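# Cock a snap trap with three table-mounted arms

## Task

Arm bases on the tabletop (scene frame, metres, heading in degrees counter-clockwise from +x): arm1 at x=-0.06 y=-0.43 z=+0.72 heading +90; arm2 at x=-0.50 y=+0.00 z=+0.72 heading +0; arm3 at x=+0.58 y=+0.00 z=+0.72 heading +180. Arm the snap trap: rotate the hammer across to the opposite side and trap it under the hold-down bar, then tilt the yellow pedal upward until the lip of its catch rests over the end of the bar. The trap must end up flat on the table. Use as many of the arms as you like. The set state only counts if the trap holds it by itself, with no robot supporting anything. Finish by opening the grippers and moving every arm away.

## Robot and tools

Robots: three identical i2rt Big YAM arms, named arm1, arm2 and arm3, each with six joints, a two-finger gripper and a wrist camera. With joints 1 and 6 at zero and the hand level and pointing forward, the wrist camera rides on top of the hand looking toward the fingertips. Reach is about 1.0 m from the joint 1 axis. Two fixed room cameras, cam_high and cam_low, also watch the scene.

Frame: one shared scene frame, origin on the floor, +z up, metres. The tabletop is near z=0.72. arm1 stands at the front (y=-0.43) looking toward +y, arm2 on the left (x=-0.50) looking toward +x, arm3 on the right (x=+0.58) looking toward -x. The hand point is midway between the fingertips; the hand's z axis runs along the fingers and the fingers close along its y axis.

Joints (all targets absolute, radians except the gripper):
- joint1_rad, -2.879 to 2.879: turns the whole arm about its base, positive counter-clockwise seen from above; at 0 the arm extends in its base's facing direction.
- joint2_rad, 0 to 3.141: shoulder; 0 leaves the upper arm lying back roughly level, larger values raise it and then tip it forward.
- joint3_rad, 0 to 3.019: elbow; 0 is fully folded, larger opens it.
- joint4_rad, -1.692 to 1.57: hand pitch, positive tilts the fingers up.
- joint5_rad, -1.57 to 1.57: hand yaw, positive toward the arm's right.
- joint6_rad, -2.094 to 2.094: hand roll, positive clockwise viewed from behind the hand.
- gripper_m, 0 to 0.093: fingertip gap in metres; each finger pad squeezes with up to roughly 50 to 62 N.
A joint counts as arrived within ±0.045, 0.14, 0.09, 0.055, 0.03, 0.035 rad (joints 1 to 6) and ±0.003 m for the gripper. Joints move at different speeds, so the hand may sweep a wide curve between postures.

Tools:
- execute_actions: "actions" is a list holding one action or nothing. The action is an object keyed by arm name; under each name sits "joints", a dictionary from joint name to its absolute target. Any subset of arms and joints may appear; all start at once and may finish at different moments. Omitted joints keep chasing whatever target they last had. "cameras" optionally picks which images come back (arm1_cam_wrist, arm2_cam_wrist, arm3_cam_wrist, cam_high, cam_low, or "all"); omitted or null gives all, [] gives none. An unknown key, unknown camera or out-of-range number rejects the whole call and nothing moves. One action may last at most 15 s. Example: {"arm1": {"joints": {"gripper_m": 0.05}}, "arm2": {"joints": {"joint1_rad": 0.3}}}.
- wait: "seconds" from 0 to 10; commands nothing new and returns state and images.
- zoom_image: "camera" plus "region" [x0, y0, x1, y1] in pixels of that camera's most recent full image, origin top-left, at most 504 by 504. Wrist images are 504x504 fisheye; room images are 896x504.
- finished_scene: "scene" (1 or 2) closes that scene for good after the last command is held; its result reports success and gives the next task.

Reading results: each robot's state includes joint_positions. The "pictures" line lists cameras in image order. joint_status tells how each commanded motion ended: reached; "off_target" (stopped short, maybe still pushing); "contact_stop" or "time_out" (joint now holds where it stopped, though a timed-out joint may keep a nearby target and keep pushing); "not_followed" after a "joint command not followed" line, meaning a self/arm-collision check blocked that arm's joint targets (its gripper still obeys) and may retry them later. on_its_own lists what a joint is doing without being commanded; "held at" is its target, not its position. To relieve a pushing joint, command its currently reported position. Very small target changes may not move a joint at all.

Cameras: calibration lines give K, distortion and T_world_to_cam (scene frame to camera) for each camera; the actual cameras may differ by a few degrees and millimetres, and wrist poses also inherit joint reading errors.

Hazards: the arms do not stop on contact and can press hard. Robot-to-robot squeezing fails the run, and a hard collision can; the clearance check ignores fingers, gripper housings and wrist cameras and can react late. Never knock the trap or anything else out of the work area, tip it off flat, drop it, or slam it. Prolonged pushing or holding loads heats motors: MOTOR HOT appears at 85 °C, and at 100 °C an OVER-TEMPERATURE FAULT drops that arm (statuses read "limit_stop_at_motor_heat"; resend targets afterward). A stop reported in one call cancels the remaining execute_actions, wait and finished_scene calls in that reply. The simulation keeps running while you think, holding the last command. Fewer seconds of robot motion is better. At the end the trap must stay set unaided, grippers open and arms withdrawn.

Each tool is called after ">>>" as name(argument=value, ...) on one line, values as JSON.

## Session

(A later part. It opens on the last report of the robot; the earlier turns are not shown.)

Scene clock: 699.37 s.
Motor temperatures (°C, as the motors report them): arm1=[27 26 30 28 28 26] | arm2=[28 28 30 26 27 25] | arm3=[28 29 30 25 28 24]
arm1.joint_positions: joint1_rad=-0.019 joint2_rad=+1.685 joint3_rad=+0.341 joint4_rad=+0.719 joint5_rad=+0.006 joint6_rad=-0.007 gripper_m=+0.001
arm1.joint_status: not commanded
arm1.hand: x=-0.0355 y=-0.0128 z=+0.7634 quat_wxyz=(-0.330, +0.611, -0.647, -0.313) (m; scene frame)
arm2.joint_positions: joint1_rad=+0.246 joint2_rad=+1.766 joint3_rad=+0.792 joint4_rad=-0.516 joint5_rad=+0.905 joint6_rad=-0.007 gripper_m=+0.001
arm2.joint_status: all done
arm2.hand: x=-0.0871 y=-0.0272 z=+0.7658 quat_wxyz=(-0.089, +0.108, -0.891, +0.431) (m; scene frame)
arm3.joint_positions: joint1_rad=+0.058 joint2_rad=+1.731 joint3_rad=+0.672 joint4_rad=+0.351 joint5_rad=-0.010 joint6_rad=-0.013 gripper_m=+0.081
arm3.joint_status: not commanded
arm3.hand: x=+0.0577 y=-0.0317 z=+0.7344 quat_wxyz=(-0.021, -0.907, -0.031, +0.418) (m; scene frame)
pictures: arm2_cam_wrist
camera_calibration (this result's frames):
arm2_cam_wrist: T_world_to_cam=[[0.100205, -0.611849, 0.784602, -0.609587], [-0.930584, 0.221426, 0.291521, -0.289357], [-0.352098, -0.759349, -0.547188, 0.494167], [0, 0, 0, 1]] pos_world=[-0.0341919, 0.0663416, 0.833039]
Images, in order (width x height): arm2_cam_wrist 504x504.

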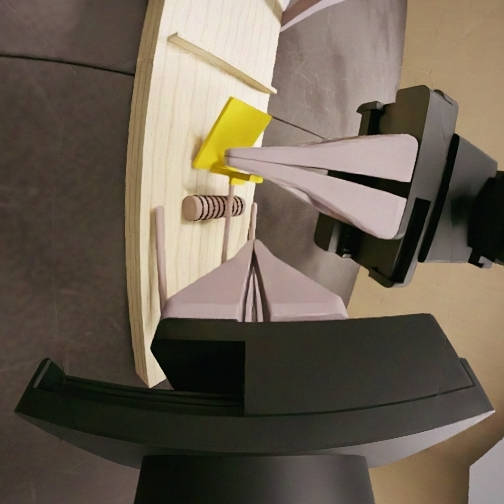

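>>> execute_actions(actions=[{"arm1":{"joints":{"joint1_rad":-0.042}},"arm2":{"joints":{"joint1_rad":0.4,"joint2_rad":1.5}},"arm3":{"joints":{"joint2_rad":1.73,"joint3_rad":0.67,"joint4_rad":0.35}}}], cameras=[])

>>> execute_actions(actions=[{"arm1":{"joints":{"joint2_rad":1.5,"joint3_rad":0.3,"joint4_rad":0.6}},"arm3":{"joints":{"gripper_m":0.093}},"arm2":{"joints":{"joint2_rad":1.0,"joint3_rad":0.4,"joint5_rad":0}}}], cameras=[])

>>> execute_actions(actions=[{"arm1":{"joints":{"joint2_rad":0.9,"joint3_rad":0.2,"joint4_rad":-0.2}},"arm3":{"joints":{"joint2_rad":1.0,"joint3_rad":0.4,"joint4_rad":-0.2}}}], cameras=["cam_low"])

Scene clock: 710.10 s.
Motor temperatures (°C, as the motors report them): arm1=[27 26 30 28 28 26] | arm2=[28 28 30 26 27 25] | arm3=[28 29 30 25 28 24]
arm1.joint_positions: joint1_rad=-0.036 joint2_rad=+1.685 joint3_rad=+0.341 joint4_rad=+0.719 joint5_rad=+0.002 joint6_rad=-0.007 gripper_m=+0.001
arm1.joint_status: all done
arm1.hand: x=-0.0291 y=-0.0132 z=+0.7633 quat_wxyz=(-0.332, +0.607, -0.652, -0.312) (m; scene frame)
arm2.joint_positions: joint1_rad=+0.409 joint2_rad=+1.482 joint3_rad=+0.785 joint4_rad=-0.516 joint5_rad=+0.904 joint6_rad=-0.007 gripper_m=+0.001
arm2.joint_status: all done
arm2.hand: x=-0.0684 y=+0.0498 z=+0.8715 quat_wxyz=(-0.244, +0.119, -0.880, +0.389) (m; scene frame)
arm3.joint_positions: joint1_rad=+0.058 joint2_rad=+1.728 joint3_rad=+0.672 joint4_rad=+0.352 joint5_rad=-0.010 joint6_rad=-0.013 gripper_m=+0.081
arm3.joint_status: all done
arm3.hand: x=+0.0572 y=-0.0317 z=+0.7357 quat_wxyz=(-0.021, -0.907, -0.031, +0.420) (m; scene frame)
pictures: none
No camera images: the call's "cameras" was empty. Leave "cameras" out to get every camera's image.

Scene clock: 711.50 s.
Motor temperatures (°C, as the motors report them): arm1=[27 26 30 28 28 26] | arm2=[28 28 31 26 27 25] | arm3=[28 29 30 25 28 24]
arm1.joint_positions: joint1_rad=-0.036 joint2_rad=+1.499 joint3_rad=+0.303 joint4_rad=+0.611 joint5_rad=+0.002 joint6_rad=-0.007 gripper_m=+0.001
arm1.joint_status: all done
arm1.hand: x=-0.0295 y=-0.0241 z=+0.8021 quat_wxyz=(-0.345, +0.600, -0.645, -0.323) (m; scene frame)
arm2.joint_positions: joint1_rad=+0.407 joint2_rad=+1.004 joint3_rad=+0.398 joint4_rad=-0.514 joint5_rad=+0.004 joint6_rad=-0.007 gripper_m=+0.001
arm2.joint_status: all done
arm2.hand: x=-0.2290 y=+0.1227 z=+0.8202 quat_wxyz=(-0.215, +0.211, -0.953, -0.042) (m; scene frame)
arm3.joint_positions: joint1_rad=+0.058 joint2_rad=+1.728 joint3_rad=+0.672 joint4_rad=+0.352 joint5_rad=-0.015 joint6_rad=-0.013 gripper_m=+0.093
arm3.joint_status: all done
arm3.hand: x=+0.0572 y=-0.0326 z=+0.7361 quat_wxyz=(-0.023, -0.907, -0.032, +0.420) (m; scene frame)
pictures: none
No camera images: the call's "cameras" was empty. Leave "cameras" out to get every camera's image.

Scene clock: 712.93 s.
Motor temperatures (°C, as the motors report them): arm1=[27 26 30 28 28 26] | arm2=[28 28 31 26 27 25] | arm3=[28 29 30 25 28 24]
arm1.joint_positions: joint1_rad=-0.036 joint2_rad=+0.903 joint3_rad=+0.199 joint4_rad=-0.189 joint5_rad=+0.002 joint6_rad=-0.007 gripper_m=+0.001
arm1.joint_status: all done
arm1.hand: x=-0.0381 y=-0.1450 z=+0.8115 quat_wxyz=(-0.241, +0.643, -0.690, -0.228) (m; scene frame)
arm2.joint_positions: joint1_rad=+0.407 joint2_rad=+1.004 joint3_rad=+0.398 joint4_rad=-0.514 joint5_rad=+0.004 joint6_rad=-0.007 gripper_m=+0.001
arm2.joint_status: not commanded
arm2.hand: x=-0.2290 y=+0.1227 z=+0.8202 quat_wxyz=(-0.215, +0.211, -0.953, -0.042) (m; scene frame)
arm3.joint_positions: joint1_rad=+0.058 joint2_rad=+0.999 joint3_rad=+0.387 joint4_rad=-0.191 joint5_rad=-0.015 joint6_rad=-0.012 gripper_m=+0.093
arm3.joint_status: all done
arm3.hand: x=+0.2233 y=-0.0215 z=+0.8228 quat_wxyz=(-0.022, -0.926, -0.032, +0.374) (m; scene frame)
pictures: cam_low
Images, in order (width x height): cam_low 896x504.

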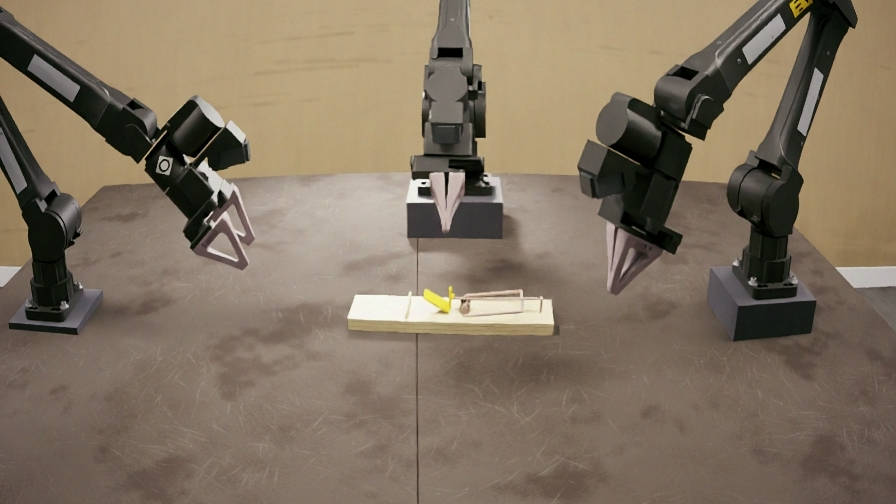

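>>> finished_scene(scene=2)

The scene is finished: the task was done.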